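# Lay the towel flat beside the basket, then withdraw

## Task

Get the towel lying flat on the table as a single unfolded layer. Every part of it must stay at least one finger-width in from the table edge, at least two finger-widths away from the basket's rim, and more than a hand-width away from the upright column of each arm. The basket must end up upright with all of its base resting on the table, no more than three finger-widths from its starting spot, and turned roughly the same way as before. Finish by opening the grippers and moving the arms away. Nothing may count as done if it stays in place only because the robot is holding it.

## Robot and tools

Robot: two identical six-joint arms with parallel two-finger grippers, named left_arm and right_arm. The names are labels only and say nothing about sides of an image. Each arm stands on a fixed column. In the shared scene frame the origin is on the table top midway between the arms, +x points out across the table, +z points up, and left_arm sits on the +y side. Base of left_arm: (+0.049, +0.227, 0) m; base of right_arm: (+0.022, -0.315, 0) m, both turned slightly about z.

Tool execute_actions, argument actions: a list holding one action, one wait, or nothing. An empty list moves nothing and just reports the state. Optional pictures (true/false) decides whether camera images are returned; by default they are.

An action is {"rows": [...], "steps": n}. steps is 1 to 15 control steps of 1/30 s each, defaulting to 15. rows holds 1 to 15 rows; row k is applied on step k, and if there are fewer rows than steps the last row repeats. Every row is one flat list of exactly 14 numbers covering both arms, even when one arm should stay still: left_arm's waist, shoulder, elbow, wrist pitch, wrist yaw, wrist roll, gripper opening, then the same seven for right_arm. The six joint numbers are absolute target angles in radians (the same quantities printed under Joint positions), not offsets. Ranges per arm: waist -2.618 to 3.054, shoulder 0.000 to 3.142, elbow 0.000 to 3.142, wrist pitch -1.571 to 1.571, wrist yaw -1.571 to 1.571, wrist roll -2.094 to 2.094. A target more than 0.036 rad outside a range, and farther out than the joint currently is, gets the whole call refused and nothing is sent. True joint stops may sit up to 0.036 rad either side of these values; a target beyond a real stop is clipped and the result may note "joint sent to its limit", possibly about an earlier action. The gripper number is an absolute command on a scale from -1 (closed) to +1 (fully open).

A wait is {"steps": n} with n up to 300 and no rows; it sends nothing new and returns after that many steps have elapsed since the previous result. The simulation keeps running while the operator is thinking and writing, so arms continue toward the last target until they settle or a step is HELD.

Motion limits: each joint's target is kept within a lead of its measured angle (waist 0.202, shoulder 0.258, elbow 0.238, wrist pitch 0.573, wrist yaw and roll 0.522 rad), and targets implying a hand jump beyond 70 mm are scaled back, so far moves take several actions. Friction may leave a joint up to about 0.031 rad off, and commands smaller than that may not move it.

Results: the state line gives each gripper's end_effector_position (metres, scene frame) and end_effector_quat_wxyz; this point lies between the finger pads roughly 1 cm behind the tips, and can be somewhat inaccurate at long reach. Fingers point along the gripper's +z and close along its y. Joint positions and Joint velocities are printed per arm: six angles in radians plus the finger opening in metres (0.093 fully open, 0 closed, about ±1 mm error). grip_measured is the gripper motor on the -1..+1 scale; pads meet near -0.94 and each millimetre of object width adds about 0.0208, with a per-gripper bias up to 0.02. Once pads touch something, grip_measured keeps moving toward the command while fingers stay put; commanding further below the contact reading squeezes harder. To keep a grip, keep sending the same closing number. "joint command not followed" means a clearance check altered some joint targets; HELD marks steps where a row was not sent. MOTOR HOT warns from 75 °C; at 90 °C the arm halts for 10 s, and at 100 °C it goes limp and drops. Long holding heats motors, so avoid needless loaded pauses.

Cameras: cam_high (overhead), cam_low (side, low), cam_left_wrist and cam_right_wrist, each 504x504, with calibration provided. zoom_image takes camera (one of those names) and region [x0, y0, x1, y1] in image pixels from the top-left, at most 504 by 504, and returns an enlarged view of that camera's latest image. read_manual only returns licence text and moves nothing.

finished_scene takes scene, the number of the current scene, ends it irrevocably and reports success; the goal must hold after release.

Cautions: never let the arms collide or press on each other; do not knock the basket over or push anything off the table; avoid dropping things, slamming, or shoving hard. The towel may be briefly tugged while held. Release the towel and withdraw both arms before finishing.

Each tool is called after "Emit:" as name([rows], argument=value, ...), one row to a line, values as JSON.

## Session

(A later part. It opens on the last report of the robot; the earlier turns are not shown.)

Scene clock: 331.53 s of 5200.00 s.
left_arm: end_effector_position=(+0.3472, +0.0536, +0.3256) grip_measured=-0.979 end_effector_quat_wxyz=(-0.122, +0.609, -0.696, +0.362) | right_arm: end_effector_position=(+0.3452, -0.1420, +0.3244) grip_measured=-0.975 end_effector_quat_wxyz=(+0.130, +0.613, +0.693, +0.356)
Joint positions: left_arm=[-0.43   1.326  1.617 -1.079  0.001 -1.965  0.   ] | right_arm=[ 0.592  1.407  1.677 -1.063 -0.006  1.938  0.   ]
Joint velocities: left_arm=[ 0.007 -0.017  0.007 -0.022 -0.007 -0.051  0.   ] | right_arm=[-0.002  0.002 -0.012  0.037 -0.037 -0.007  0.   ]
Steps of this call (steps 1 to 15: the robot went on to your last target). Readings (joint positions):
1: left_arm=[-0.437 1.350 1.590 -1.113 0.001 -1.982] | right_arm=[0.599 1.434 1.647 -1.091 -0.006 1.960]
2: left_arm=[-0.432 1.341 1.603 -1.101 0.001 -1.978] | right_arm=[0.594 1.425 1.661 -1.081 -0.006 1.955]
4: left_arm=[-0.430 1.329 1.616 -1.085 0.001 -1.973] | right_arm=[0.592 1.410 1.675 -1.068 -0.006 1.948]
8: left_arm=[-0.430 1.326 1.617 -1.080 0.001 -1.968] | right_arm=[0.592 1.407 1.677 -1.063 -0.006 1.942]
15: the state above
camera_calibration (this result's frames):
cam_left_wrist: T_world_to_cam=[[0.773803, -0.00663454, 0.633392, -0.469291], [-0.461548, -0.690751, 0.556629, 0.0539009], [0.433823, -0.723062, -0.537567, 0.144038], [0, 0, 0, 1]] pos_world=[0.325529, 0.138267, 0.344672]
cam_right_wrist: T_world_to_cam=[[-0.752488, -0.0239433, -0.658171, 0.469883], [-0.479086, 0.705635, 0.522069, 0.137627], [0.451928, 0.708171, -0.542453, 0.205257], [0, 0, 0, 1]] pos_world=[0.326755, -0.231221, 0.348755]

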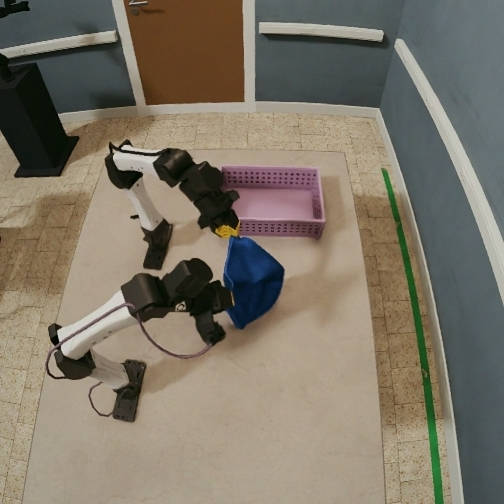

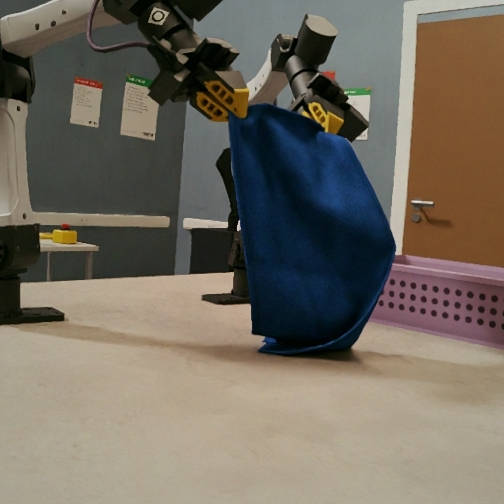

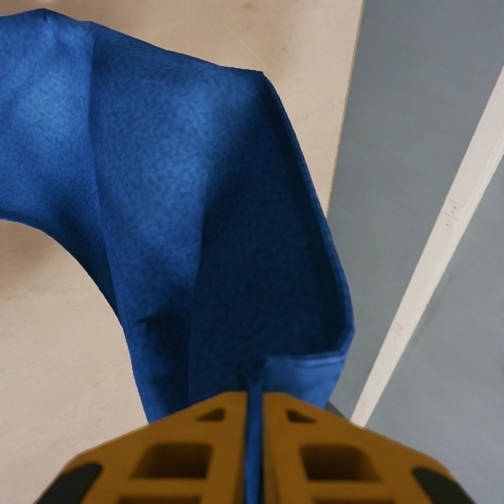

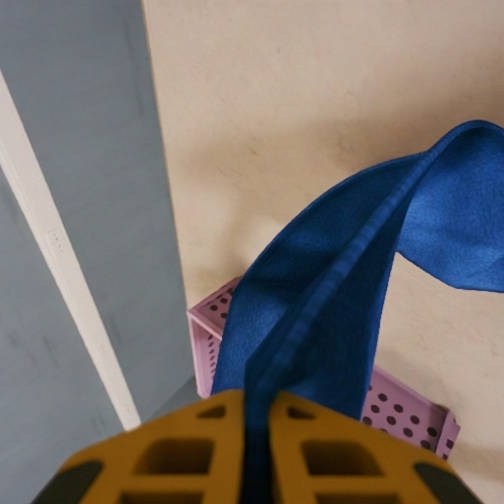

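Emit:
execute_actions([
  {"rows": [[-0.414,1.345,1.66,-1.055,0,-1.94,-1, 0.576,1.425,1.72,-1.035,0,1.915,-1],[-0.406,1.355,1.69,-1.04,0,-1.93,-1, 0.569,1.435,1.75,-1.02,0,1.9,-1],[-0.399,1.365,1.715,-1.02,0,-1.91,-1, 0.563,1.447,1.78,-1.0,0,1.88,-1],[-0.391,1.375,1.74,-1.0,0,-1.89,-1, 0.556,1.458,1.805,-0.985,0,1.87,-1],[-0.384,1.386,1.77,-0.99,0,-1.875,-1, 0.55,1.469,1.83,-0.97,0,1.85,-1],[-0.377,1.396,1.795,-0.97,0,-1.86,-1, 0.543,1.48,1.86,-0.955,0,1.835,-1],[-0.369,1.407,1.82,-0.955,0,-1.84,-1, 0.537,1.49,1.89,-0.94,0,1.82,-1],[-0.362,1.417,1.845,-0.94,0,-1.825,-1, 0.53,1.5,1.915,-0.92,0,1.805,-1],[-0.354,1.428,1.87,-0.92,0,-1.81,-1, 0.524,1.512,1.945,-0.905,0,1.79,-1],[-0.347,1.438,1.9,-0.9,0,-1.79,-1, 0.517,1.523,1.97,-0.89,0,1.775,-1],[-0.34,1.448,1.925,-0.885,0,-1.775,-1, 0.511,1.534,2.0,-0.875,0,1.76,-1],[-0.332,1.459,1.95,-0.87,0,-1.76,-1, 0.504,1.545,2.03,-0.86,0,1.74,-1],[-0.325,1.469,1.98,-0.85,0,-1.74,-1, 0.498,1.556,2.055,-0.84,0,1.725,-1],[-0.317,1.48,2.005,-0.835,0,-1.72,-1, 0.491,1.567,2.08,-0.825,0,1.71,-1],[-0.31,1.49,2.03,-0.82,0,-1.707,-1, 0.485,1.578,2.11,-0.81,0,1.696,-1]], "steps": 15},
], pictures=false)

Emit:
execute_actions([
  {"steps": 30},
])

Scene clock: 341.03 s of 5200.00 s.
left_arm: end_effector_position=(+0.4108, +0.0612, +0.4540) grip_measured=-0.979 end_effector_quat_wxyz=(+0.250, -0.519, +0.650, -0.495) | right_arm: end_effector_position=(+0.4098, -0.1485, +0.4509) grip_measured=-0.975 end_effector_quat_wxyz=(+0.255, +0.525, +0.650, +0.488)
Joint positions: left_arm=[-0.332  1.453  1.961 -0.903  0.001 -1.778  0.   ] | right_arm=[ 0.507  1.542  2.036 -0.9   -0.006  1.765  0.   ]
Joint velocities: left_arm=[0.173 0.315 0.725 0.462 0.051 0.491 0.   ] | right_arm=[-0.159  0.295  0.779  0.476 -0.007 -0.388  0.   ]
Steps of this call (steps 1 to 15: the robot went on to your last target; steps 16 to 110: nothing new was sent; then 5.33 s passed at rest; steps 111 to 125: all 15 steps of this action). Readings (joint positions):
111: left_arm=[-0.429 1.326 1.617 -1.078 0.001 -1.961] | right_arm=[0.592 1.407 1.677 -1.063 -0.006 1.935]
112: left_arm=[-0.426 1.329 1.625 -1.078 0.001 -1.956] | right_arm=[0.589 1.410 1.684 -1.064 -0.006 1.930]
114: left_arm=[-0.414 1.344 1.664 -1.070 0.001 -1.938] | right_arm=[0.580 1.428 1.726 -1.058 -0.006 1.914]
118: left_arm=[-0.383 1.383 1.774 -1.017 0.001 -1.888] | right_arm=[0.552 1.471 1.838 -1.010 -0.006 1.867]
125: the state above

Scene clock: 342.03 s of 5200.00 s.
left_arm: end_effector_position=(+0.4187, +0.0622, +0.4812) grip_measured=-0.978 end_effector_quat_wxyz=(+0.287, -0.484, +0.643, -0.519) | right_arm: end_effector_position=(+0.4165, -0.1494, +0.4790) grip_measured=-0.975 end_effector_quat_wxyz=(+0.291, +0.490, +0.642, +0.513)
Joint positions: left_arm=[-0.322  1.467  2.003 -0.836  0.001 -1.711  0.   ] | right_arm=[ 0.498  1.555  2.083 -0.836 -0.007  1.704  0.   ]
Joint velocities: left_arm=[-0.002 -0.007  0.002  0.022 -0.037  0.022  0.   ] | right_arm=[-0.002 -0.002  0.007  0.007 -0.007 -0.037  0.   ]
Steps of this call (steps 1 to 30: the robot went on to your last target). Readings (joint positions):
1: left_arm=[-0.327 1.461 1.981 -0.885 0.001 -1.764] | right_arm=[0.502 1.550 2.058 -0.881 -0.006 1.753]
2: left_arm=[-0.323 1.466 1.993 -0.868 0.001 -1.753] | right_arm=[0.499 1.554 2.072 -0.865 -0.006 1.743]
4: left_arm=[-0.322 1.467 2.002 -0.848 0.001 -1.738] | right_arm=[0.498 1.555 2.081 -0.847 -0.007 1.728]
8: left_arm=[-0.322 1.467 2.003 -0.837 0.001 -1.722] | right_arm=[0.498 1.555 2.083 -0.839 -0.007 1.714]
30: the state above
All arms were judged still, so your last target was given up. Only a new action makes them travel on or press farther. Fingers that are still opening or closing keep moving.
camera_calibration (this result's frames):
cam_left_wrist: T_world_to_cam=[[0.345829, -0.00149683, 0.938296, -0.590934], [-0.702575, -0.663235, 0.257891, 0.24925], [0.621925, -0.748409, -0.230418, -0.0220632], [0, 0, 0, 1]] pos_world=[0.3932, 0.147914, 0.485108]
cam_right_wrist: T_world_to_cam=[[-0.322364, -0.0214036, -0.946374, 0.584355], [-0.701729, 0.676402, 0.223733, 0.327594], [0.63534, 0.736222, -0.233067, 0.0417847], [0, 0, 0, 1]] pos_world=[0.39171, -0.23984, 0.489463]

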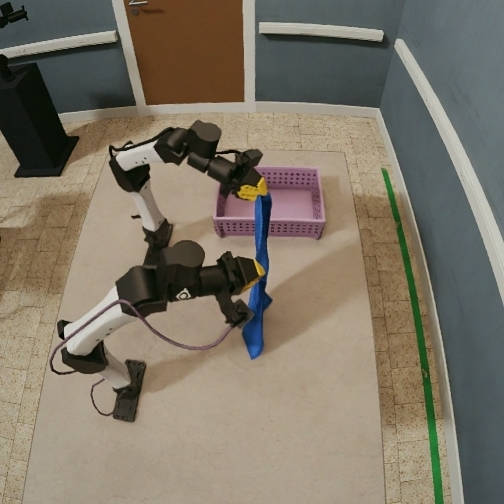

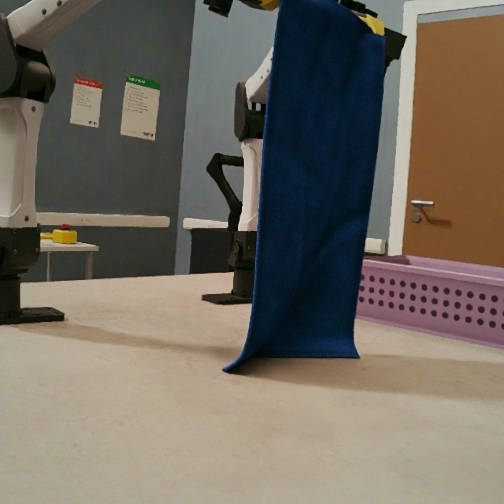

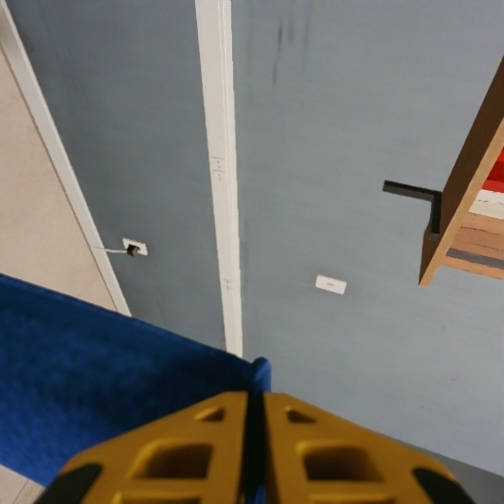

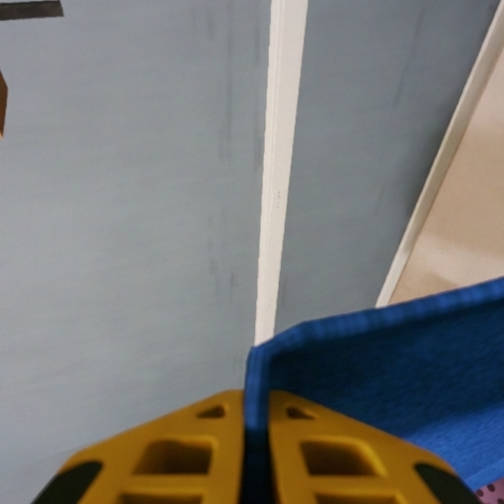

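Emit:
zoom_image(camera="cam_high", region=[200, 160, 330, 370])

Region (200, 160, 330, 370) of cam_high's 504x504 image, scaled by 2.400, with more detail than that image has; it fills the left 312 columns of this view, and the rest is white.

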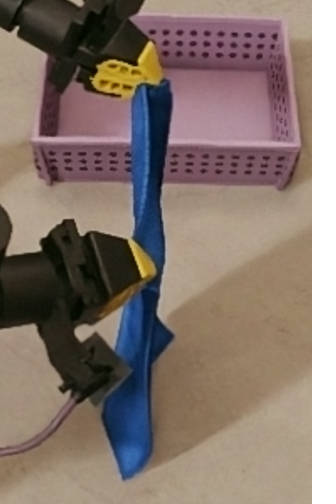

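Emit:
execute_actions([
  {"rows": [[-0.305,1.48,2.02,-0.78,0,-1.69,-1, 0.482,1.565,2.1,-0.78,0,1.68,-1],[-0.3,1.48,2.02,-0.74,0,-1.67,-1, 0.478,1.565,2.1,-0.74,0,1.66,-1],[-0.295,1.48,2.02,-0.7,0,-1.65,-1, 0.474,1.565,2.1,-0.7,0,1.64,-1],[-0.29,1.48,2.02,-0.66,0,-1.63,-1, 0.47,1.565,2.1,-0.66,0,1.62,-1],[-0.29,1.48,2.02,-0.62,0,-1.62,-1, 0.47,1.565,2.1,-0.61,0,1.61,-1]], "steps": 15},
], pictures=false)

Emit:
execute_actions([
  {"steps": 25},
])

Scene clock: 414.10 s of 5200.00 s.
left_arm: end_effector_position=(+0.4300, +0.0646, +0.5262) grip_measured=-0.979 end_effector_quat_wxyz=(+0.351, -0.428, +0.610, -0.568) | right_arm: end_effector_position=(+0.4271, -0.1498, +0.5232) grip_measured=-0.975 end_effector_quat_wxyz=(+0.353, +0.432, +0.611, +0.561)
Joint positions: left_arm=[-0.304  1.467  2.003 -0.646  0.005 -1.628  0.   ] | right_arm=[ 0.487  1.555  2.083 -0.65  -0.01   1.623  0.   ]
Joint velocities: left_arm=[-0.012 -0.002  0.007  0.095 -0.051  0.051  0.   ] | right_arm=[-0.012  0.007 -0.002  0.081 -0.022 -0.037  0.   ]
Steps of this call (steps 1 to 530: nothing new was sent; then 53.90 s passed at rest; steps 531 to 545: all 15 steps of this action). Readings (joint positions):
531: left_arm=[-0.321 1.467 2.003 -0.832 0.002 -1.708] | right_arm=[0.498 1.555 2.083 -0.834 -0.007 1.702]
532: left_arm=[-0.319 1.467 2.003 -0.822 0.002 -1.702] | right_arm=[0.498 1.555 2.083 -0.825 -0.007 1.696]
534: left_arm=[-0.312 1.467 2.003 -0.784 0.004 -1.682] | right_arm=[0.493 1.555 2.083 -0.790 -0.008 1.676]
538: left_arm=[-0.304 1.467 2.003 -0.692 0.004 -1.647] | right_arm=[0.487 1.555 2.083 -0.698 -0.010 1.642]
545: the state above

Scene clock: 414.93 s of 5200.00 s.
left_arm: end_effector_position=(+0.4302, +0.0645, +0.5283) grip_measured=-0.979 end_effector_quat_wxyz=(+0.354, -0.424, +0.609, -0.570) | right_arm: end_effector_position=(+0.4274, -0.1497, +0.5252) grip_measured=-0.975 end_effector_quat_wxyz=(+0.356, +0.429, +0.610, +0.563)
Joint positions: left_arm=[-0.304  1.467  2.003 -0.637  0.005 -1.624  0.   ] | right_arm=[ 0.487  1.555  2.083 -0.641 -0.01   1.619  0.   ]
Joint velocities: left_arm=[ 0.007 -0.012  0.002 -0.037  0.066 -0.007  0.   ] | right_arm=[-0.002  0.002 -0.007 -0.095  0.007 -0.037  0.   ]
Steps of this call (steps 1 to 15: the robot went on to your last target; steps 16 to 25: nothing new was sent). Readings (joint positions):
1: left_arm=[-0.304 1.467 2.003 -0.644 0.005 -1.627] | right_arm=[0.487 1.555 2.083 -0.648 -0.010 1.622]
2: left_arm=[-0.304 1.467 2.003 -0.642 0.005 -1.626] | right_arm=[0.487 1.555 2.083 -0.646 -0.010 1.622]
4: left_arm=[-0.304 1.467 2.003 -0.640 0.005 -1.625] | right_arm=[0.487 1.555 2.083 -0.644 -0.010 1.620]
8: left_arm=[-0.304 1.467 2.003 -0.638 0.005 -1.624] | right_arm=[0.487 1.555 2.083 -0.642 -0.010 1.619]
25: the state above
All arms were judged still, so your last target was given up. Only a new action makes them travel on or press farther. Fingers that are still opening or closing keep moving.
camera_calibration (this result's frames):
cam_left_wrist: T_world_to_cam=[[0.136402, -0.00104073, 0.990653, -0.576718], [-0.743814, -0.6606, 0.101721, 0.346761], [0.65432, -0.750737, -0.0908813, -0.104098], [0, 0, 0, 1]] pos_world=[0.404705, 0.150319, 0.526594]
cam_right_wrist: T_world_to_cam=[[-0.114893, -0.0264365, -0.993026, 0.566668], [-0.739618, 0.669608, 0.0677475, 0.422157], [0.663147, 0.742244, -0.0964863, -0.0368256], [0, 0, 0, 1]] pos_world=[0.401762, -0.240365, 0.530563]

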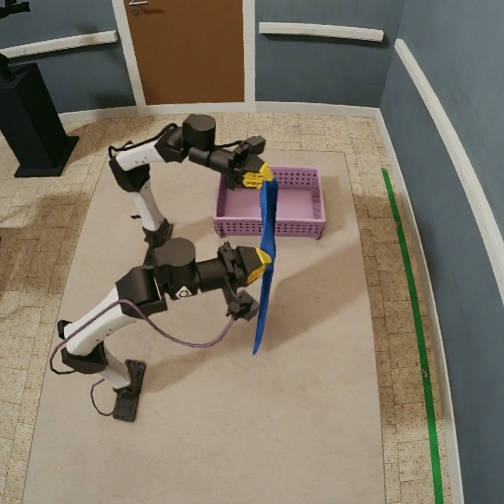

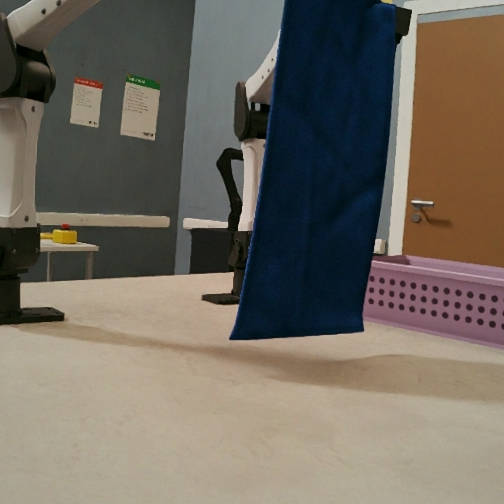

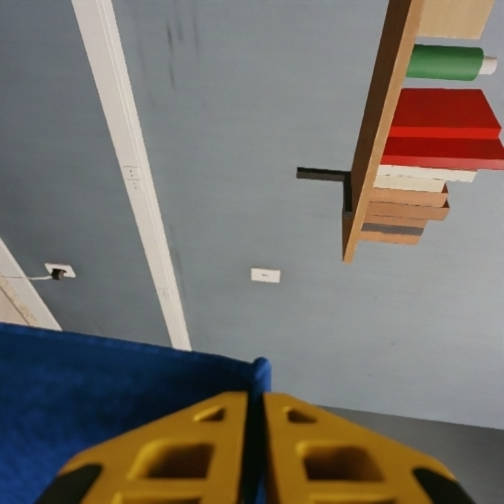

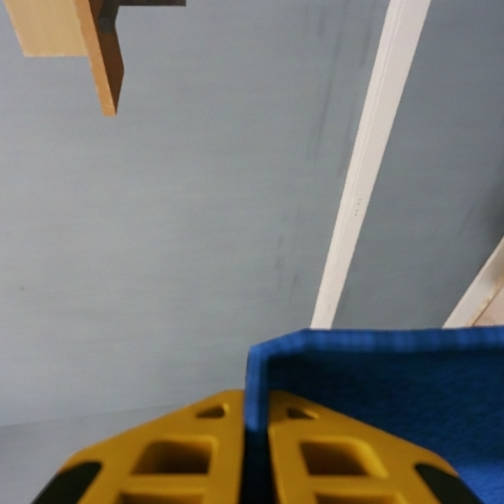

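Emit:
execute_actions([
  {"rows": [[-0.29,1.51,2.03,-0.54,0,-1.61,-1, 0.47,1.6,2.113,-0.54,0,1.6,-1],[-0.285,1.543,2.035,-0.467,0,-1.6,-1, 0.467,1.634,2.125,-0.475,0,1.59,-1],[-0.278,1.574,2.04,-0.39,0,-1.59,-1, 0.461,1.668,2.138,-0.41,0,1.58,-1],[-0.27,1.605,2.044,-0.313,0,-1.58,-1, 0.454,1.702,2.15,-0.34,0,1.57,-1],[-0.262,1.637,2.048,-0.237,0,-1.57,-1, 0.447,1.737,2.163,-0.27,0,1.56,-1],[-0.254,1.668,2.052,-0.16,0,-1.56,-1, 0.44,1.771,2.176,-0.205,0,1.55,-1],[-0.246,1.7,2.056,-0.083,0,-1.55,-1, 0.432,1.805,2.19,-0.14,0,1.54,-1],[-0.238,1.73,2.06,-0.007,0,-1.54,-1, 0.425,1.84,2.2,-0.07,0,1.53,-1],[-0.23,1.762,2.065,0.07,0,-1.53,-1, 0.417,1.874,2.214,0.0,0,1.52,-1],[-0.221,1.793,2.07,0.147,0,-1.52,-1, 0.41,1.908,2.227,0.065,0,1.51,-1],[-0.213,1.825,2.074,0.223,0,-1.51,-1, 0.402,1.943,2.24,0.13,0,1.5,-1],[-0.205,1.856,2.078,0.3,0,-1.5,-1, 0.395,1.977,2.252,0.2,0,1.49,-1],[-0.197,1.887,2.082,0.3,0,-1.49,-1, 0.387,2.011,2.265,0.2,0,1.48,-1],[-0.188,1.92,2.086,0.3,0,-1.48,-1, 0.38,2.046,2.277,0.2,0,1.47,-1],[-0.18,1.95,2.09,0.3,0,-1.47,-1, 0.372,2.08,2.29,0.2,0,1.47,-1]], "steps": 15},
], pictures=false)

Emit:
execute_actions([
  {"rows": [[-0.18,1.95,2.09,0.3,0,-1.47,-1, 0.372,2.08,2.29,0.2,0,1.47,-1]], "steps": 7},
])

Emit:
execute_actions([
  {"rows": [[-0.18,1.95,2.09,-0.33,0,-1.63,-1, 0.372,2.08,2.29,-0.43,0,1.63,-1]], "steps": 15},
])

Scene clock: 428.17 s of 5200.00 s.
left_arm: end_effector_position=(+0.5884, +0.0580, +0.5377) grip_measured=-0.979 end_effector_quat_wxyz=(+0.496, -0.334, +0.487, -0.637) | right_arm: end_effector_position=(+0.5908, -0.1419, +0.5255) grip_measured=-0.975 end_effector_quat_wxyz=(+0.491, +0.346, +0.501, +0.623)
Joint positions: left_arm=[-0.205  1.887  2.054  0.141  0.005 -1.513  0.   ] | right_arm=[ 0.397  2.019  2.237  0.044 -0.007  1.509  0.   ]
Joint velocities: left_arm=[ 0.232  0.891  0.105  0.945 -0.11   0.227  0.   ] | right_arm=[-0.208  0.969  0.339  0.842  0.022 -0.3    0.   ]
Steps of this call (steps 1 to 382: nothing new was sent; steps 383 to 397: all 15 steps of this action). Readings (joint positions):
383: left_arm=[-0.304 1.470 2.003 -0.628 0.005 -1.622] | right_arm=[0.487 1.558 2.083 -0.633 -0.010 1.617]
384: left_arm=[-0.303 1.477 2.004 -0.604 0.005 -1.619] | right_arm=[0.486 1.566 2.087 -0.613 -0.010 1.614]
386: left_arm=[-0.295 1.512 2.017 -0.521 0.005 -1.608] | right_arm=[0.480 1.607 2.111 -0.540 -0.010 1.603]
390: left_arm=[-0.261 1.636 2.039 -0.274 0.005 -1.578] | right_arm=[0.449 1.745 2.163 -0.321 -0.008 1.572]
397: the state above

Scene clock: 428.40 s of 5200.00 s.
left_arm: end_effector_position=(+0.6198, +0.0615, +0.5088) grip_measured=-0.979 end_effector_quat_wxyz=(+0.511, -0.333, +0.490, -0.623) | right_arm: end_effector_position=(+0.6235, -0.1453, +0.4916) grip_measured=-0.975 end_effector_quat_wxyz=(+0.501, +0.348, +0.507, +0.609)
Joint positions: left_arm=[-0.184  1.973  2.055  0.22   0.005 -1.483  0.   ] | right_arm=[ 0.377  2.11   2.245  0.111 -0.007  1.486  0.   ]
Joint velocities: left_arm=[ 0.012 -0.012 -0.002  0.286 -0.007  0.081  0.   ] | right_arm=[-0.007 -0.017  0.007  0.168 -0.007 -0.022  0.   ]
Steps of this call (steps 1 to 7: all 7 steps of this action). Readings (joint positions):
1: left_arm=[-0.198 1.914 2.055 0.169 0.005 -1.506] | right_arm=[0.390 2.049 2.244 0.069 -0.007 1.503]
2: left_arm=[-0.191 1.936 2.055 0.187 0.005 -1.499] | right_arm=[0.385 2.071 2.245 0.085 -0.007 1.498]
4: left_arm=[-0.185 1.964 2.055 0.203 0.005 -1.490] | right_arm=[0.378 2.100 2.245 0.099 -0.007 1.492]
7: the state above
camera_calibration (this result's frames):
cam_left_wrist: T_world_to_cam=[[-0.287249, -0.00909869, 0.957813, -0.303479], [-0.628052, -0.753211, -0.195508, 0.572963], [0.723214, -0.657716, 0.210645, -0.434072], [0, 0, 0, 1]] pos_world=[0.586603, 0.143305, 0.49413]
cam_right_wrist: T_world_to_cam=[[0.261837, -0.0452232, -0.964052, 0.304066], [-0.625767, 0.752519, -0.205259, 0.641794], [0.73475, 0.657016, 0.168738, -0.36078], [0, 0, 0, 1]] pos_world=[0.58708, -0.232173, 0.485747]

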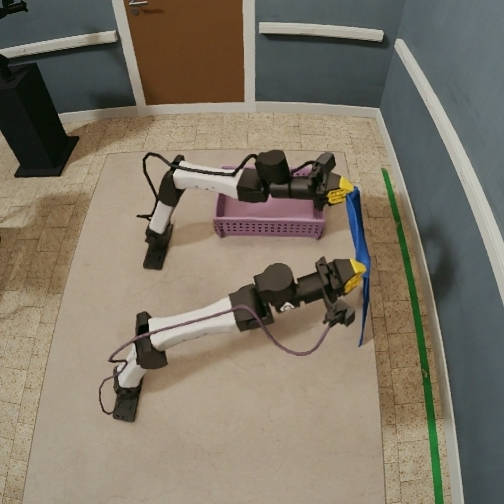

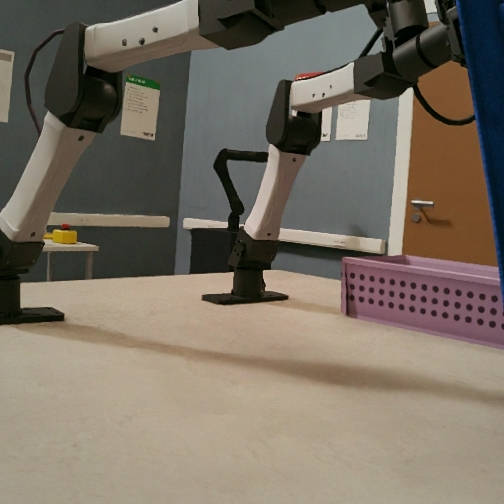

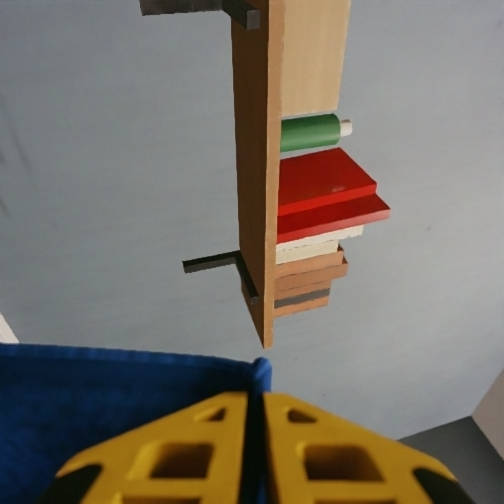

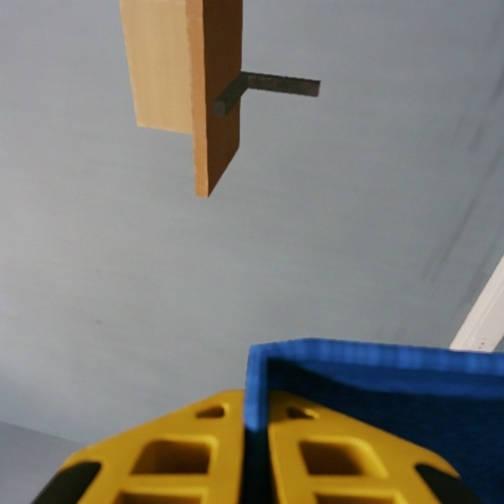

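Scene clock: 428.90 s of 5200.00 s.
left_arm: end_effector_position=(+0.6176, +0.0621, +0.4044) grip_measured=-0.978 end_effector_quat_wxyz=(+0.371, -0.476, +0.604, -0.521) | right_arm: end_effector_position=(+0.6148, -0.1477, +0.3894) grip_measured=-0.975 end_effector_quat_wxyz=(+0.359, +0.489, +0.615, +0.504)
Joint positions: left_arm=[-0.184  1.949  2.074 -0.308  0.005 -1.618  0.   ] | right_arm=[ 0.377  2.088  2.268 -0.417 -0.007  1.622  0.   ]
Joint velocities: left_arm=[-0.017 -0.017 -0.007 -0.125 -0.022 -0.007  0.   ] | right_arm=[ 0.002  0.002 -0.012 -0.022 -0.022  0.022  0.   ]
Steps of this call (steps 1 to 15: all 15 steps of this action). Readings (joint positions):
1: left_arm=[-0.184 1.968 2.066 0.154 0.005 -1.505] | right_arm=[0.377 2.106 2.257 0.042 -0.007 1.508]
2: left_arm=[-0.184 1.957 2.073 0.064 0.005 -1.529] | right_arm=[0.377 2.096 2.265 -0.048 -0.007 1.532]
4: left_arm=[-0.184 1.948 2.074 -0.069 0.005 -1.563] | right_arm=[0.377 2.088 2.268 -0.181 -0.007 1.566]
8: left_arm=[-0.184 1.949 2.074 -0.233 0.005 -1.599] | right_arm=[0.377 2.088 2.268 -0.344 -0.007 1.603]
15: the state above
camera_calibration (this result's frames):
cam_left_wrist: T_world_to_cam=[[0.21238, -0.0123829, 0.977109, -0.520276], [-0.650703, -0.747779, 0.131957, 0.432876], [0.729027, -0.663832, -0.166871, -0.260629], [0, 0, 0, 1]] pos_world=[0.582176, 0.144239, 0.407754]
cam_right_wrist: T_world_to_cam=[[-0.234047, -0.0424328, -0.971299, 0.515877], [-0.647351, 0.752181, 0.123127, 0.50256], [0.725368, 0.657589, -0.203515, -0.184748], [0, 0, 0, 1]] pos_world=[0.580083, -0.234638, 0.401593]

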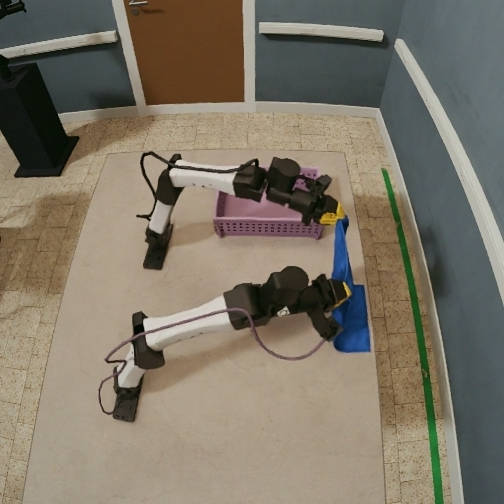

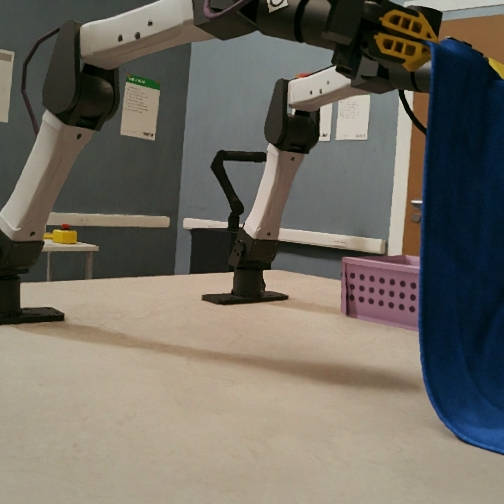

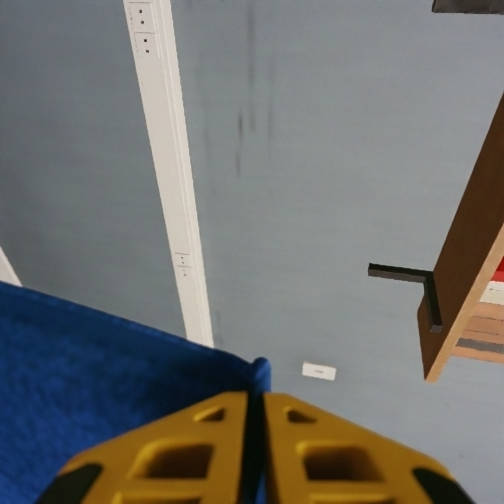

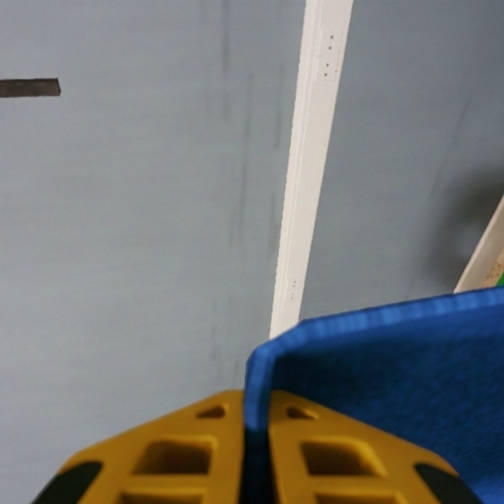

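Emit:
execute_actions(actions=[])

Scene clock: 439.00 s of 5200.00 s.
left_arm: end_effector_position=(+0.6170, +0.0623, +0.4010) grip_measured=-0.978 end_effector_quat_wxyz=(+0.366, -0.480, +0.607, -0.517) | right_arm: end_effector_position=(+0.6140, -0.1479, +0.3863) grip_measured=-0.975 end_effector_quat_wxyz=(+0.355, +0.493, +0.617, +0.501)
Joint positions: left_arm=[-0.184  1.949  2.074 -0.322  0.005 -1.623  0.   ] | right_arm=[ 0.377  2.088  2.268 -0.43  -0.007  1.627  0.   ]
Joint velocities: left_arm=[-0.012  0.007  0.007 -0.007 -0.051 -0.066  0.   ] | right_arm=[-0.022 -0.007 -0.012 -0.081 -0.022 -0.022  0.   ]
Steps of this call (steps 1 to 30: the robot went on to your last target; steps 31 to 303: nothing new was sent). Readings (joint positions):
1: left_arm=[-0.184 1.949 2.074 -0.312 0.005 -1.619] | right_arm=[0.377 2.088 2.268 -0.420 -0.007 1.623]
2: left_arm=[-0.184 1.949 2.074 -0.314 0.005 -1.620] | right_arm=[0.377 2.088 2.268 -0.422 -0.007 1.624]
4: left_arm=[-0.184 1.949 2.074 -0.317 0.005 -1.621] | right_arm=[0.377 2.088 2.268 -0.426 -0.007 1.625]
8: left_arm=[-0.184 1.949 2.074 -0.320 0.005 -1.622] | right_arm=[0.377 2.088 2.268 -0.429 -0.007 1.626]
303: the state above
All arms were judged still, so your last target was given up. Only a new action makes them travel on or press farther. Fingers that are still opening or closing keep moving.
camera_calibration (this result's frames):
cam_left_wrist: T_world_to_cam=[[0.22696, -0.0114332, 0.973837, -0.524602], [-0.647951, -0.748286, 0.142225, 0.427264], [0.727082, -0.663278, -0.177239, -0.255291], [0, 0, 0, 1]] pos_world=[0.581528, 0.144388, 0.404862]
cam_right_wrist: T_world_to_cam=[[-0.247751, -0.0415155, -0.967934, 0.519892], [-0.644721, 0.752806, 0.132734, 0.497387], [0.723156, 0.656932, -0.213274, -0.179675], [0, 0, 0, 1]] pos_world=[0.579413, -0.234818, 0.398881]

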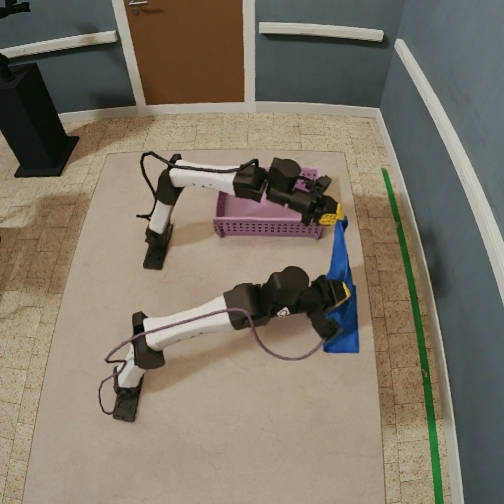

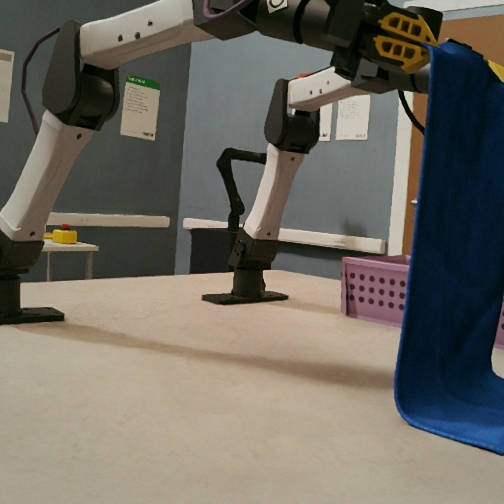

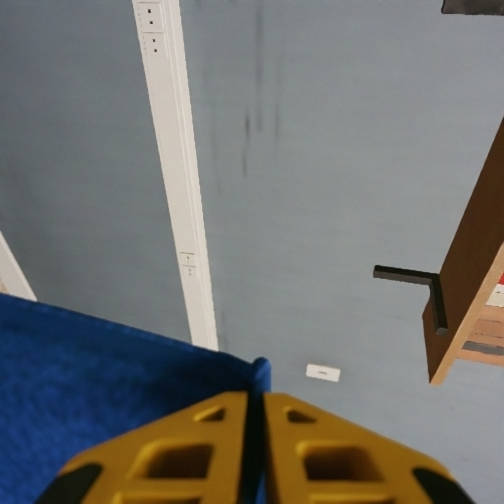

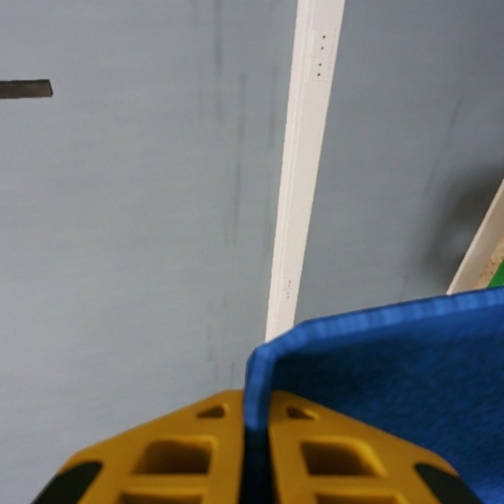

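Emit:
execute_actions([
  {"rows": [[-0.182,1.942,2.067,-0.326,0,-1.632,-1,0.374,2.076,2.259,-0.428,0,1.632,-1],[-0.184,1.930,2.048,-0.327,0,-1.636,-1,0.376,2.063,2.235,-0.424,0,1.635,-1],[-0.187,1.915,2.022,-0.329,0,-1.640,-1,0.379,2.046,2.203,-0.420,0,1.640,-1],[-0.191,1.895,1.989,-0.332,0,-1.646,-1,0.383,2.025,2.162,-0.414,0,1.645,-1],[-0.195,1.876,1.957,-0.334,0,-1.652,-1,0.386,2.003,2.122,-0.409,0,1.650,-1],[-0.200,1.854,1.921,-0.337,0,-1.658,-1,0.391,1.979,2.078,-0.403,0,1.656,-1],[-0.204,1.833,1.886,-0.340,0,-1.664,-1,0.395,1.956,2.034,-0.396,0,1.662,-1],[-0.209,1.811,1.850,-0.342,0,-1.670,-1,0.399,1.932,1.990,-0.390,0,1.668,-1],[-0.213,1.790,1.815,-0.345,0,-1.677,-1,0.403,1.908,1.945,-0.384,0,1.674,-1],[-0.218,1.768,1.779,-0.348,0,-1.683,-1,0.407,1.885,1.901,-0.378,0,1.680,-1]], "steps": 10},
], pictures=false)

Emit:
execute_actions([
  {"rows": [[-0.222,1.747,1.744,-0.350,0,-1.689,-1,0.412,1.861,1.857,-0.372,0,1.686,-1],[-0.227,1.725,1.708,-0.353,0,-1.696,-1,0.416,1.837,1.813,-0.366,0,1.692,-1],[-0.231,1.704,1.672,-0.356,0,-1.702,-1,0.420,1.813,1.768,-0.359,0,1.697,-1],[-0.235,1.682,1.637,-0.359,0,-1.708,-1,0.424,1.790,1.724,-0.353,0,1.703,-1],[-0.240,1.661,1.601,-0.361,0,-1.714,-1,0.428,1.766,1.680,-0.347,0,1.709,-1],[-0.244,1.639,1.566,-0.364,0,-1.721,-1,0.432,1.742,1.636,-0.341,0,1.715,-1],[-0.249,1.618,1.530,-0.367,0,-1.727,-1,0.437,1.719,1.592,-0.335,0,1.721,-1],[-0.253,1.598,1.498,-0.369,0,-1.733,-1,0.440,1.697,1.551,-0.329,0,1.726,-1],[-0.257,1.579,1.465,-0.372,0,-1.738,-1,0.444,1.676,1.511,-0.324,0,1.732,-1],[-0.261,1.559,1.433,-0.374,0,-1.744,-1,0.448,1.654,1.471,-0.318,0,1.737,-1]], "steps": 10},
], pictures=false)

Emit:
execute_actions([
  {"rows": [[-0.267,1.543,1.404,-0.378,0,-1.753,-1,0.453,1.640,1.444,-0.321,0,1.745,-1],[-0.274,1.527,1.376,-0.382,0,-1.763,-1,0.459,1.626,1.416,-0.325,0,1.754,-1],[-0.280,1.511,1.347,-0.386,0,-1.772,-1,0.464,1.612,1.389,-0.328,0,1.762,-1],[-0.287,1.495,1.319,-0.390,0,-1.782,-1,0.470,1.597,1.362,-0.332,0,1.771,-1],[-0.293,1.479,1.290,-0.394,0,-1.791,-1,0.475,1.583,1.335,-0.335,0,1.779,-1],[-0.299,1.463,1.261,-0.398,0,-1.800,-1,0.481,1.569,1.307,-0.339,0,1.787,-1],[-0.306,1.447,1.233,-0.402,0,-1.810,-1,0.486,1.555,1.280,-0.342,0,1.796,-1],[-0.312,1.432,1.204,-0.406,0,-1.819,-1,0.492,1.541,1.253,-0.346,0,1.804,-1],[-0.319,1.416,1.176,-0.410,0,-1.829,-1,0.497,1.527,1.226,-0.349,0,1.813,-1],[-0.325,1.400,1.147,-0.414,0,-1.838,-1,0.503,1.513,1.198,-0.353,0,1.821,-1],[-0.331,1.384,1.118,-0.418,0,-1.847,-1,0.508,1.499,1.171,-0.356,0,1.829,-1],[-0.338,1.368,1.090,-0.422,0,-1.857,-1,0.514,1.484,1.144,-0.360,0,1.838,-1],[-0.344,1.352,1.061,-0.426,0,-1.866,-1,0.519,1.470,1.117,-0.363,0,1.846,-1],[-0.351,1.336,1.033,-0.430,0,-1.876,-1,0.525,1.456,1.089,-0.367,0,1.855,-1],[-0.357,1.320,1.004,-0.434,0,-1.885,-1,0.530,1.442,1.062,-0.370,0,1.863,-1]], "steps": 15},
])

Scene clock: 519.03 s of 5200.00 s.
left_arm: end_effector_position=(+0.5861, +0.0590, +0.3638) grip_measured=-0.978 end_effector_quat_wxyz=(+0.330, -0.503, +0.629, -0.493) | right_arm: end_effector_position=(+0.5841, -0.1466, +0.3389) grip_measured=-0.975 end_effector_quat_wxyz=(+0.315, +0.520, +0.642, +0.468)
Joint positions: left_arm=[-0.205  1.83   1.859 -0.331  0.005 -1.654  0.   ] | right_arm=[ 0.393  1.954  1.99  -0.408 -0.008  1.656  0.   ]
Joint velocities: left_arm=[-0.154 -0.608 -1.009 -0.11  -0.051 -0.183  0.   ] | right_arm=[ 0.105 -0.647 -1.238  0.037  0.022  0.154  0.   ]
Steps of this call (steps 1 to 90: nothing new was sent; then 76.70 s passed at rest; steps 91 to 100: all 10 steps of this action). Readings (joint positions):
91: left_arm=[-0.184 1.949 2.074 -0.322 0.005 -1.624] | right_arm=[0.377 2.088 2.268 -0.430 -0.007 1.627]
92: left_arm=[-0.184 1.949 2.074 -0.322 0.005 -1.625] | right_arm=[0.377 2.088 2.268 -0.430 -0.007 1.628]
94: left_arm=[-0.184 1.939 2.054 -0.320 0.005 -1.628] | right_arm=[0.377 2.073 2.236 -0.423 -0.007 1.632]
98: left_arm=[-0.194 1.872 1.931 -0.326 0.005 -1.644] | right_arm=[0.384 1.998 2.080 -0.413 -0.008 1.646]
100: the state above

Scene clock: 519.37 s of 5200.00 s.
left_arm: end_effector_position=(+0.5181, +0.0578, +0.3068) grip_measured=-0.978 end_effector_quat_wxyz=(+0.272, -0.535, +0.658, -0.455) | right_arm: end_effector_position=(+0.5128, -0.1457, +0.2732) grip_measured=-0.975 end_effector_quat_wxyz=(+0.259, +0.550, +0.669, +0.427)
Joint positions: left_arm=[-0.247  1.611  1.512 -0.355  0.005 -1.713  0.   ] | right_arm=[ 0.433  1.716  1.555 -0.364 -0.008  1.711  0.   ]
Joint velocities: left_arm=[-0.134 -0.569 -0.926 -0.066  0.007 -0.198  0.   ] | right_arm=[ 0.12  -0.652 -1.14   0.051  0.022  0.125  0.   ]
Steps of this call (steps 1 to 10: all 10 steps of this action). Readings (joint positions):
1: left_arm=[-0.209 1.808 1.824 -0.334 0.005 -1.660] | right_arm=[0.397 1.931 1.945 -0.406 -0.008 1.661]
2: left_arm=[-0.214 1.786 1.788 -0.336 0.005 -1.666] | right_arm=[0.401 1.908 1.901 -0.403 -0.008 1.666]
4: left_arm=[-0.222 1.741 1.718 -0.341 0.005 -1.677] | right_arm=[0.409 1.860 1.812 -0.396 -0.008 1.677]
8: left_arm=[-0.238 1.652 1.579 -0.350 0.005 -1.701] | right_arm=[0.425 1.763 1.637 -0.375 -0.008 1.699]
10: the state above

Scene clock: 519.87 s of 5200.00 s.
left_arm: end_effector_position=(+0.4163, +0.0556, +0.2043) grip_measured=-0.978 end_effector_quat_wxyz=(-0.176, +0.585, -0.692, +0.386) | right_arm: end_effector_position=(+0.4162, -0.1432, +0.1832) grip_measured=-0.975 end_effector_quat_wxyz=(+0.176, +0.593, +0.694, +0.369)
Joint positions: left_arm=[-0.338  1.367  1.077 -0.404  0.005 -1.841  0.   ] | right_arm=[ 0.512  1.493  1.125 -0.362 -0.008  1.825  0.   ]
Joint velocities: left_arm=[-0.188 -0.452 -0.803 -0.125 -0.081 -0.271  0.   ] | right_arm=[ 0.164 -0.418 -0.769  0.007  0.007  0.227  0.   ]
Steps of this call (steps 1 to 15: all 15 steps of this action). Readings (joint positions):
1: left_arm=[-0.252 1.592 1.480 -0.357 0.005 -1.719] | right_arm=[0.438 1.695 1.518 -0.361 -0.008 1.717]
2: left_arm=[-0.257 1.574 1.450 -0.360 0.005 -1.727] | right_arm=[0.443 1.677 1.485 -0.359 -0.008 1.723]
4: left_arm=[-0.268 1.541 1.392 -0.365 0.005 -1.742] | right_arm=[0.452 1.647 1.426 -0.357 -0.008 1.737]
8: left_arm=[-0.293 1.478 1.278 -0.377 0.005 -1.776] | right_arm=[0.473 1.592 1.317 -0.355 -0.008 1.768]
15: the state above
camera_calibration (this result's frames):
cam_left_wrist: T_world_to_cam=[[0.68962, -0.0269565, 0.723669, -0.428169], [-0.52184, -0.711366, 0.470789, 0.198473], [0.502103, -0.702305, -0.504639, 0.0140164], [0, 0, 0, 1]] pos_world=[0.391807, 0.139489, 0.223487]
cam_right_wrist: T_world_to_cam=[[-0.687905, -0.0541943, -0.723775, 0.411129], [-0.523395, 0.727909, 0.442952, 0.282325], [0.502837, 0.683529, -0.529097, 0.0702995], [0, 0, 0, 1]] pos_world=[0.395236, -0.231278, 0.209704]

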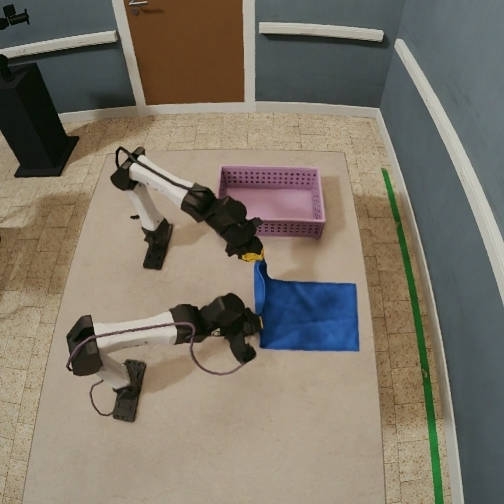

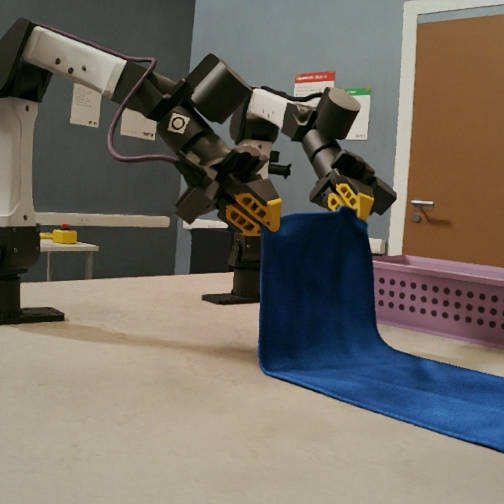

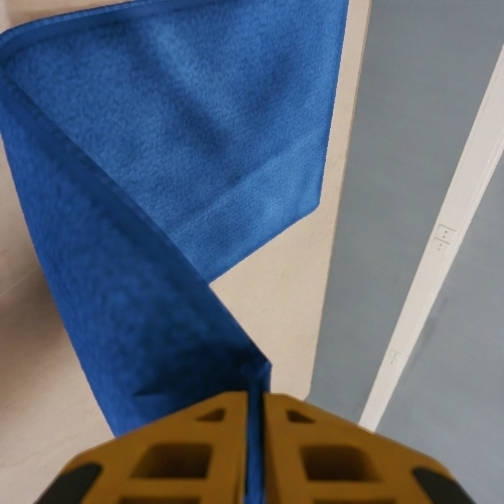

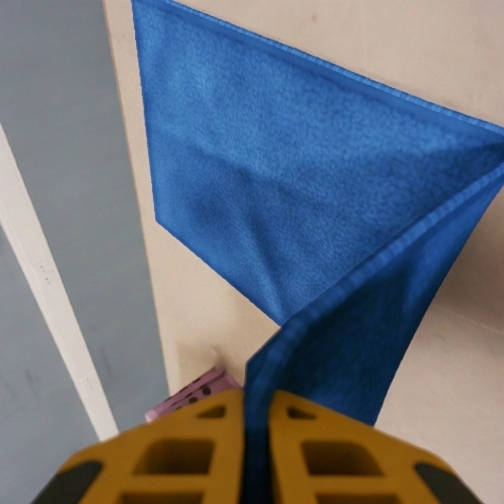

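Emit:
execute_actions([
  {"rows": [[-0.361,1.315,0.994,-0.435,0,-1.890,-1,0.533,1.438,1.052,-0.370,0,1.867,-1],[-0.367,1.307,0.977,-0.436,0,-1.898,-1,0.538,1.432,1.037,-0.371,0,1.875,-1],[-0.375,1.298,0.957,-0.437,0,-1.908,-1,0.545,1.424,1.018,-0.371,0,1.884,-1],[-0.385,1.287,0.933,-0.438,0,-1.920,-1,0.552,1.415,0.995,-0.372,0,1.894,-1],[-0.394,1.276,0.910,-0.440,0,-1.931,-1,0.559,1.406,0.973,-0.373,0,1.905,-1],[-0.404,1.264,0.885,-0.441,0,-1.944,-1,0.567,1.397,0.949,-0.374,0,1.916,-1],[-0.413,1.252,0.860,-0.443,0,-1.956,-1,0.575,1.387,0.926,-0.374,0,1.927,-1],[-0.423,1.241,0.834,-0.445,0,-1.968,-1,0.583,1.378,0.902,-0.375,0,1.938,-1],[-0.433,1.229,0.809,-0.446,0,-1.981,-1,0.590,1.368,0.878,-0.376,0,1.949,-1],[-0.442,1.218,0.786,-0.448,0,-1.992,-1,0.598,1.359,0.856,-0.377,0,1.960,-1],[-0.451,1.207,0.762,-0.449,0,-2.004,-1,0.605,1.351,0.834,-0.377,0,1.970,-1],[-0.460,1.196,0.739,-0.451,0,-2.015,-1,0.612,1.342,0.812,-0.378,0,1.981,-1],[-0.470,1.185,0.715,-0.452,0,-2.027,-1,0.619,1.333,0.789,-0.379,0,1.991,-1],[-0.479,1.174,0.692,-0.454,0,-2.038,-1,0.627,1.324,0.767,-0.379,0,2.002,-1],[-0.488,1.163,0.668,-0.455,0,-2.05,-1,0.634,1.315,0.745,-0.380,0,2.012,-1]], "steps": 15},
], pictures=false)

Emit:
execute_actions([
  {"rows": [[-0.502,1.149,0.645,-0.450,0,-2.05,-1,0.644,1.304,0.723,-0.373,0,2.015,-1],[-0.515,1.135,0.622,-0.446,0,-2.05,-1,0.654,1.293,0.701,-0.366,0,2.018,-1],[-0.529,1.121,0.600,-0.441,0,-2.05,-1,0.665,1.281,0.679,-0.360,0,2.021,-1],[-0.543,1.107,0.577,-0.436,0,-2.05,-1,0.675,1.270,0.657,-0.353,0,2.024,-1],[-0.556,1.093,0.554,-0.431,0,-2.05,-1,0.685,1.259,0.635,-0.346,0,2.027,-1],[-0.570,1.079,0.531,-0.427,0,-2.05,-1,0.695,1.248,0.613,-0.339,0,2.030,-1],[-0.584,1.064,0.508,-0.422,0,-2.05,-1,0.706,1.236,0.591,-0.332,0,2.033,-1],[-0.597,1.050,0.486,-0.417,0,-2.05,-1,0.716,1.225,0.569,-0.326,0,2.036,-1],[-0.611,1.036,0.463,-0.413,0,-2.05,-1,0.726,1.214,0.547,-0.319,0,2.039,-1],[-0.623,1.024,0.443,-0.408,0,-2.05,-1,0.735,1.204,0.528,-0.313,0,2.042,-1],[-0.633,1.013,0.426,-0.405,0,-2.05,-1,0.743,1.196,0.511,-0.308,0,2.044,-1],[-0.642,1.005,0.412,-0.402,0,-2.05,-1,0.749,1.189,0.498,-0.304,0,2.046,-1],[-0.649,0.998,0.400,-0.400,0,-2.05,-1,0.754,1.183,0.487,-0.300,0,2.048,-1],[-0.654,0.992,0.392,-0.398,0,-2.05,-1,0.758,1.179,0.478,-0.298,0,2.049,-1],[-0.659,0.987,0.383,-0.396,0,-2.05,-1,0.762,1.175,0.470,-0.295,0,2.05,-1]], "steps": 15},
], pictures=false)

Emit:
execute_actions([
  {"steps": 10},
])

Scene clock: 546.60 s of 5200.00 s.
left_arm: end_effector_position=(+0.3195, +0.0561, +0.1105) grip_measured=-0.979 end_effector_quat_wxyz=(-0.092, +0.622, -0.713, +0.311) | right_arm: end_effector_position=(+0.3245, -0.1448, +0.0973) grip_measured=-0.975 end_effector_quat_wxyz=(+0.099, +0.632, +0.709, +0.296)
Joint positions: left_arm=[-0.465  1.204  0.732 -0.439  0.003 -1.997  0.   ] | right_arm=[ 0.612  1.358  0.8   -0.378 -0.007  1.966  0.   ]
Joint velocities: left_arm=[-0.247 -0.32  -0.672 -0.066 -0.022 -0.3    0.   ] | right_arm=[ 0.193 -0.266 -0.618 -0.095 -0.007  0.3    0.   ]
Steps of this call (steps 1 to 30: the robot went on to your last target; steps 31 to 120: nothing new was sent; then 22.23 s passed at rest; steps 121 to 135: all 15 steps of this action). Readings (joint positions):
121: left_arm=[-0.350 1.343 1.026 -0.433 0.005 -1.880] | right_arm=[0.522 1.472 1.077 -0.380 -0.008 1.860]
122: left_arm=[-0.351 1.341 1.022 -0.431 0.004 -1.882] | right_arm=[0.523 1.470 1.074 -0.378 -0.008 1.862]
124: left_arm=[-0.360 1.325 0.999 -0.428 0.004 -1.891] | right_arm=[0.529 1.457 1.052 -0.375 -0.007 1.869]
128: left_arm=[-0.398 1.277 0.908 -0.428 0.003 -1.923] | right_arm=[0.559 1.416 0.965 -0.374 -0.007 1.898]
135: the state above

Scene clock: 547.10 s of 5200.00 s.
left_arm: end_effector_position=(+0.2314, +0.0604, +0.0453) grip_measured=-0.978 end_effector_quat_wxyz=(+0.048, -0.583, +0.764, -0.271) | right_arm: end_effector_position=(+0.2413, -0.1487, +0.0391) grip_measured=-0.975 end_effector_quat_wxyz=(+0.057, +0.618, +0.740, +0.258)
Joint positions: left_arm=[-0.642  1.019  0.425 -0.418  0.002 -2.043  0.   ] | right_arm=[ 0.747  1.209  0.505 -0.333 -0.007  2.037  0.   ]
Joint velocities: left_arm=[-0.168 -0.183 -0.286  0.022 -0.007  0.037  0.   ] | right_arm=[ 0.12  -0.125 -0.281  0.139  0.051  0.081  0.   ]
Steps of this call (steps 1 to 15: all 15 steps of this action). Readings (joint positions):
1: left_arm=[-0.475 1.192 0.708 -0.439 0.003 -2.007] | right_arm=[0.620 1.349 0.778 -0.379 -0.007 1.975]
2: left_arm=[-0.486 1.180 0.685 -0.440 0.002 -2.015] | right_arm=[0.629 1.339 0.756 -0.378 -0.007 1.983]
4: left_arm=[-0.512 1.153 0.639 -0.440 0.002 -2.025] | right_arm=[0.649 1.316 0.712 -0.376 -0.007 1.995]
8: left_arm=[-0.568 1.094 0.550 -0.434 0.002 -2.037] | right_arm=[0.690 1.269 0.626 -0.363 -0.007 2.015]
15: the state above

Scene clock: 547.43 s of 5200.00 s.
left_arm: end_effector_position=(+0.2297, +0.0592, +0.0442) grip_measured=-0.978 end_effector_quat_wxyz=(+0.048, -0.579, +0.765, -0.276) | right_arm: end_effector_position=(+0.2405, -0.1468, +0.0390) grip_measured=-0.975 end_effector_quat_wxyz=(+0.056, +0.617, +0.739, +0.265)
Joint positions: left_arm=[-0.651  1.009  0.411 -0.404  0.002 -2.044  0.   ] | right_arm=[ 0.754  1.201  0.492 -0.313 -0.008  2.044  0.   ]
Joint velocities: left_arm=[-0.002 -0.007  0.012  0.022 -0.022 -0.007  0.   ] | right_arm=[-0.002 -0.007  0.002  0.022 -0.066 -0.081  0.   ]
Steps of this call (steps 1 to 10: the robot went on to your last target). Readings (joint positions):
1: left_arm=[-0.647 1.014 0.417 -0.417 0.002 -2.044] | right_arm=[0.751 1.205 0.498 -0.330 -0.008 2.039]
2: left_arm=[-0.650 1.011 0.412 -0.416 0.002 -2.044] | right_arm=[0.753 1.203 0.493 -0.328 -0.008 2.040]
4: left_arm=[-0.651 1.010 0.411 -0.412 0.002 -2.044] | right_arm=[0.754 1.202 0.492 -0.323 -0.008 2.042]
8: left_arm=[-0.651 1.009 0.411 -0.404 0.002 -2.044] | right_arm=[0.754 1.201 0.492 -0.314 -0.008 2.044]
10: the state above
camera_calibration (this result's frames):
cam_left_wrist: T_world_to_cam=[[0.869706, -0.185513, 0.457381, -0.203721], [-0.453045, -0.66778, 0.59061, 0.155379], [0.195864, -0.720871, -0.664817, 0.107994], [0, 0, 0, 1]] pos_world=[0.226419, 0.143816, 0.073206]
cam_right_wrist: T_world_to_cam=[[-0.875876, -0.125902, -0.465821, 0.210353], [-0.408506, 0.707293, 0.57694, 0.221012], [0.256834, 0.695619, -0.670933, 0.151242], [0, 0, 0, 1]] pos_world=[0.235684, -0.235043, 0.0719491]

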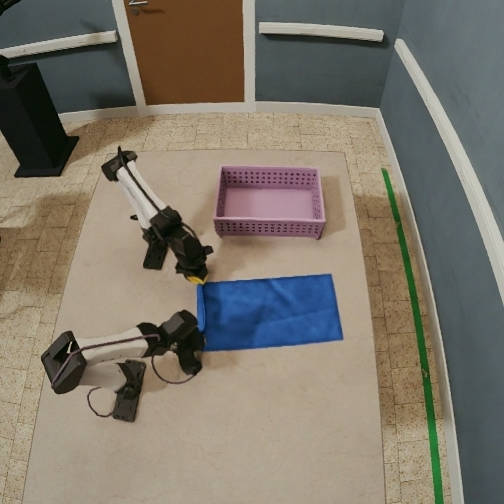

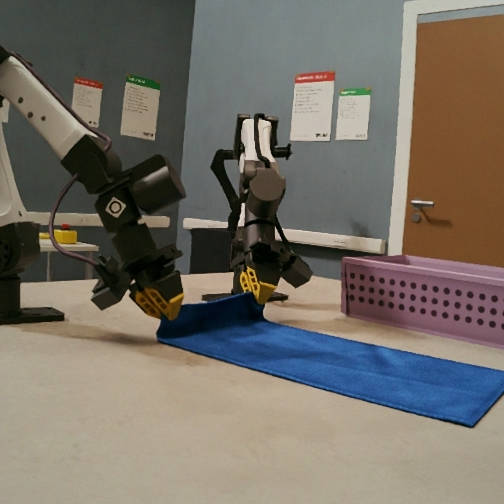

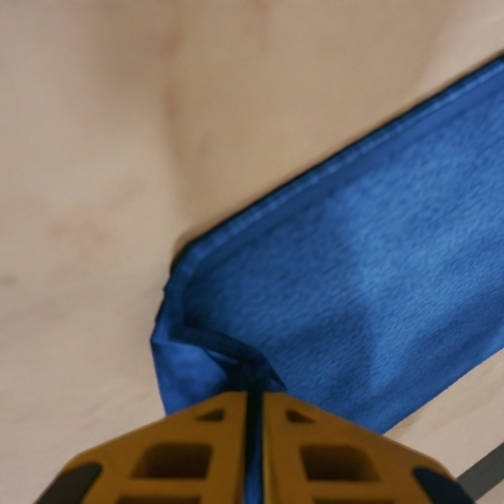

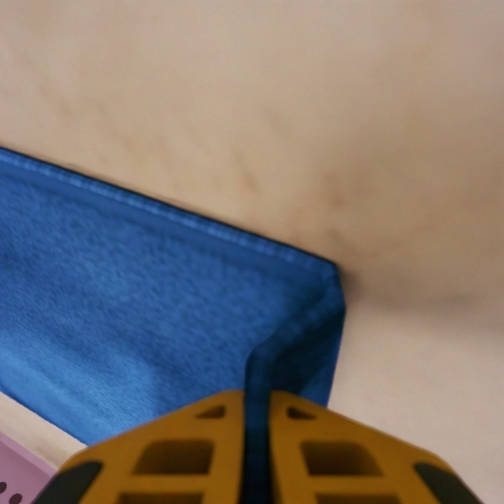

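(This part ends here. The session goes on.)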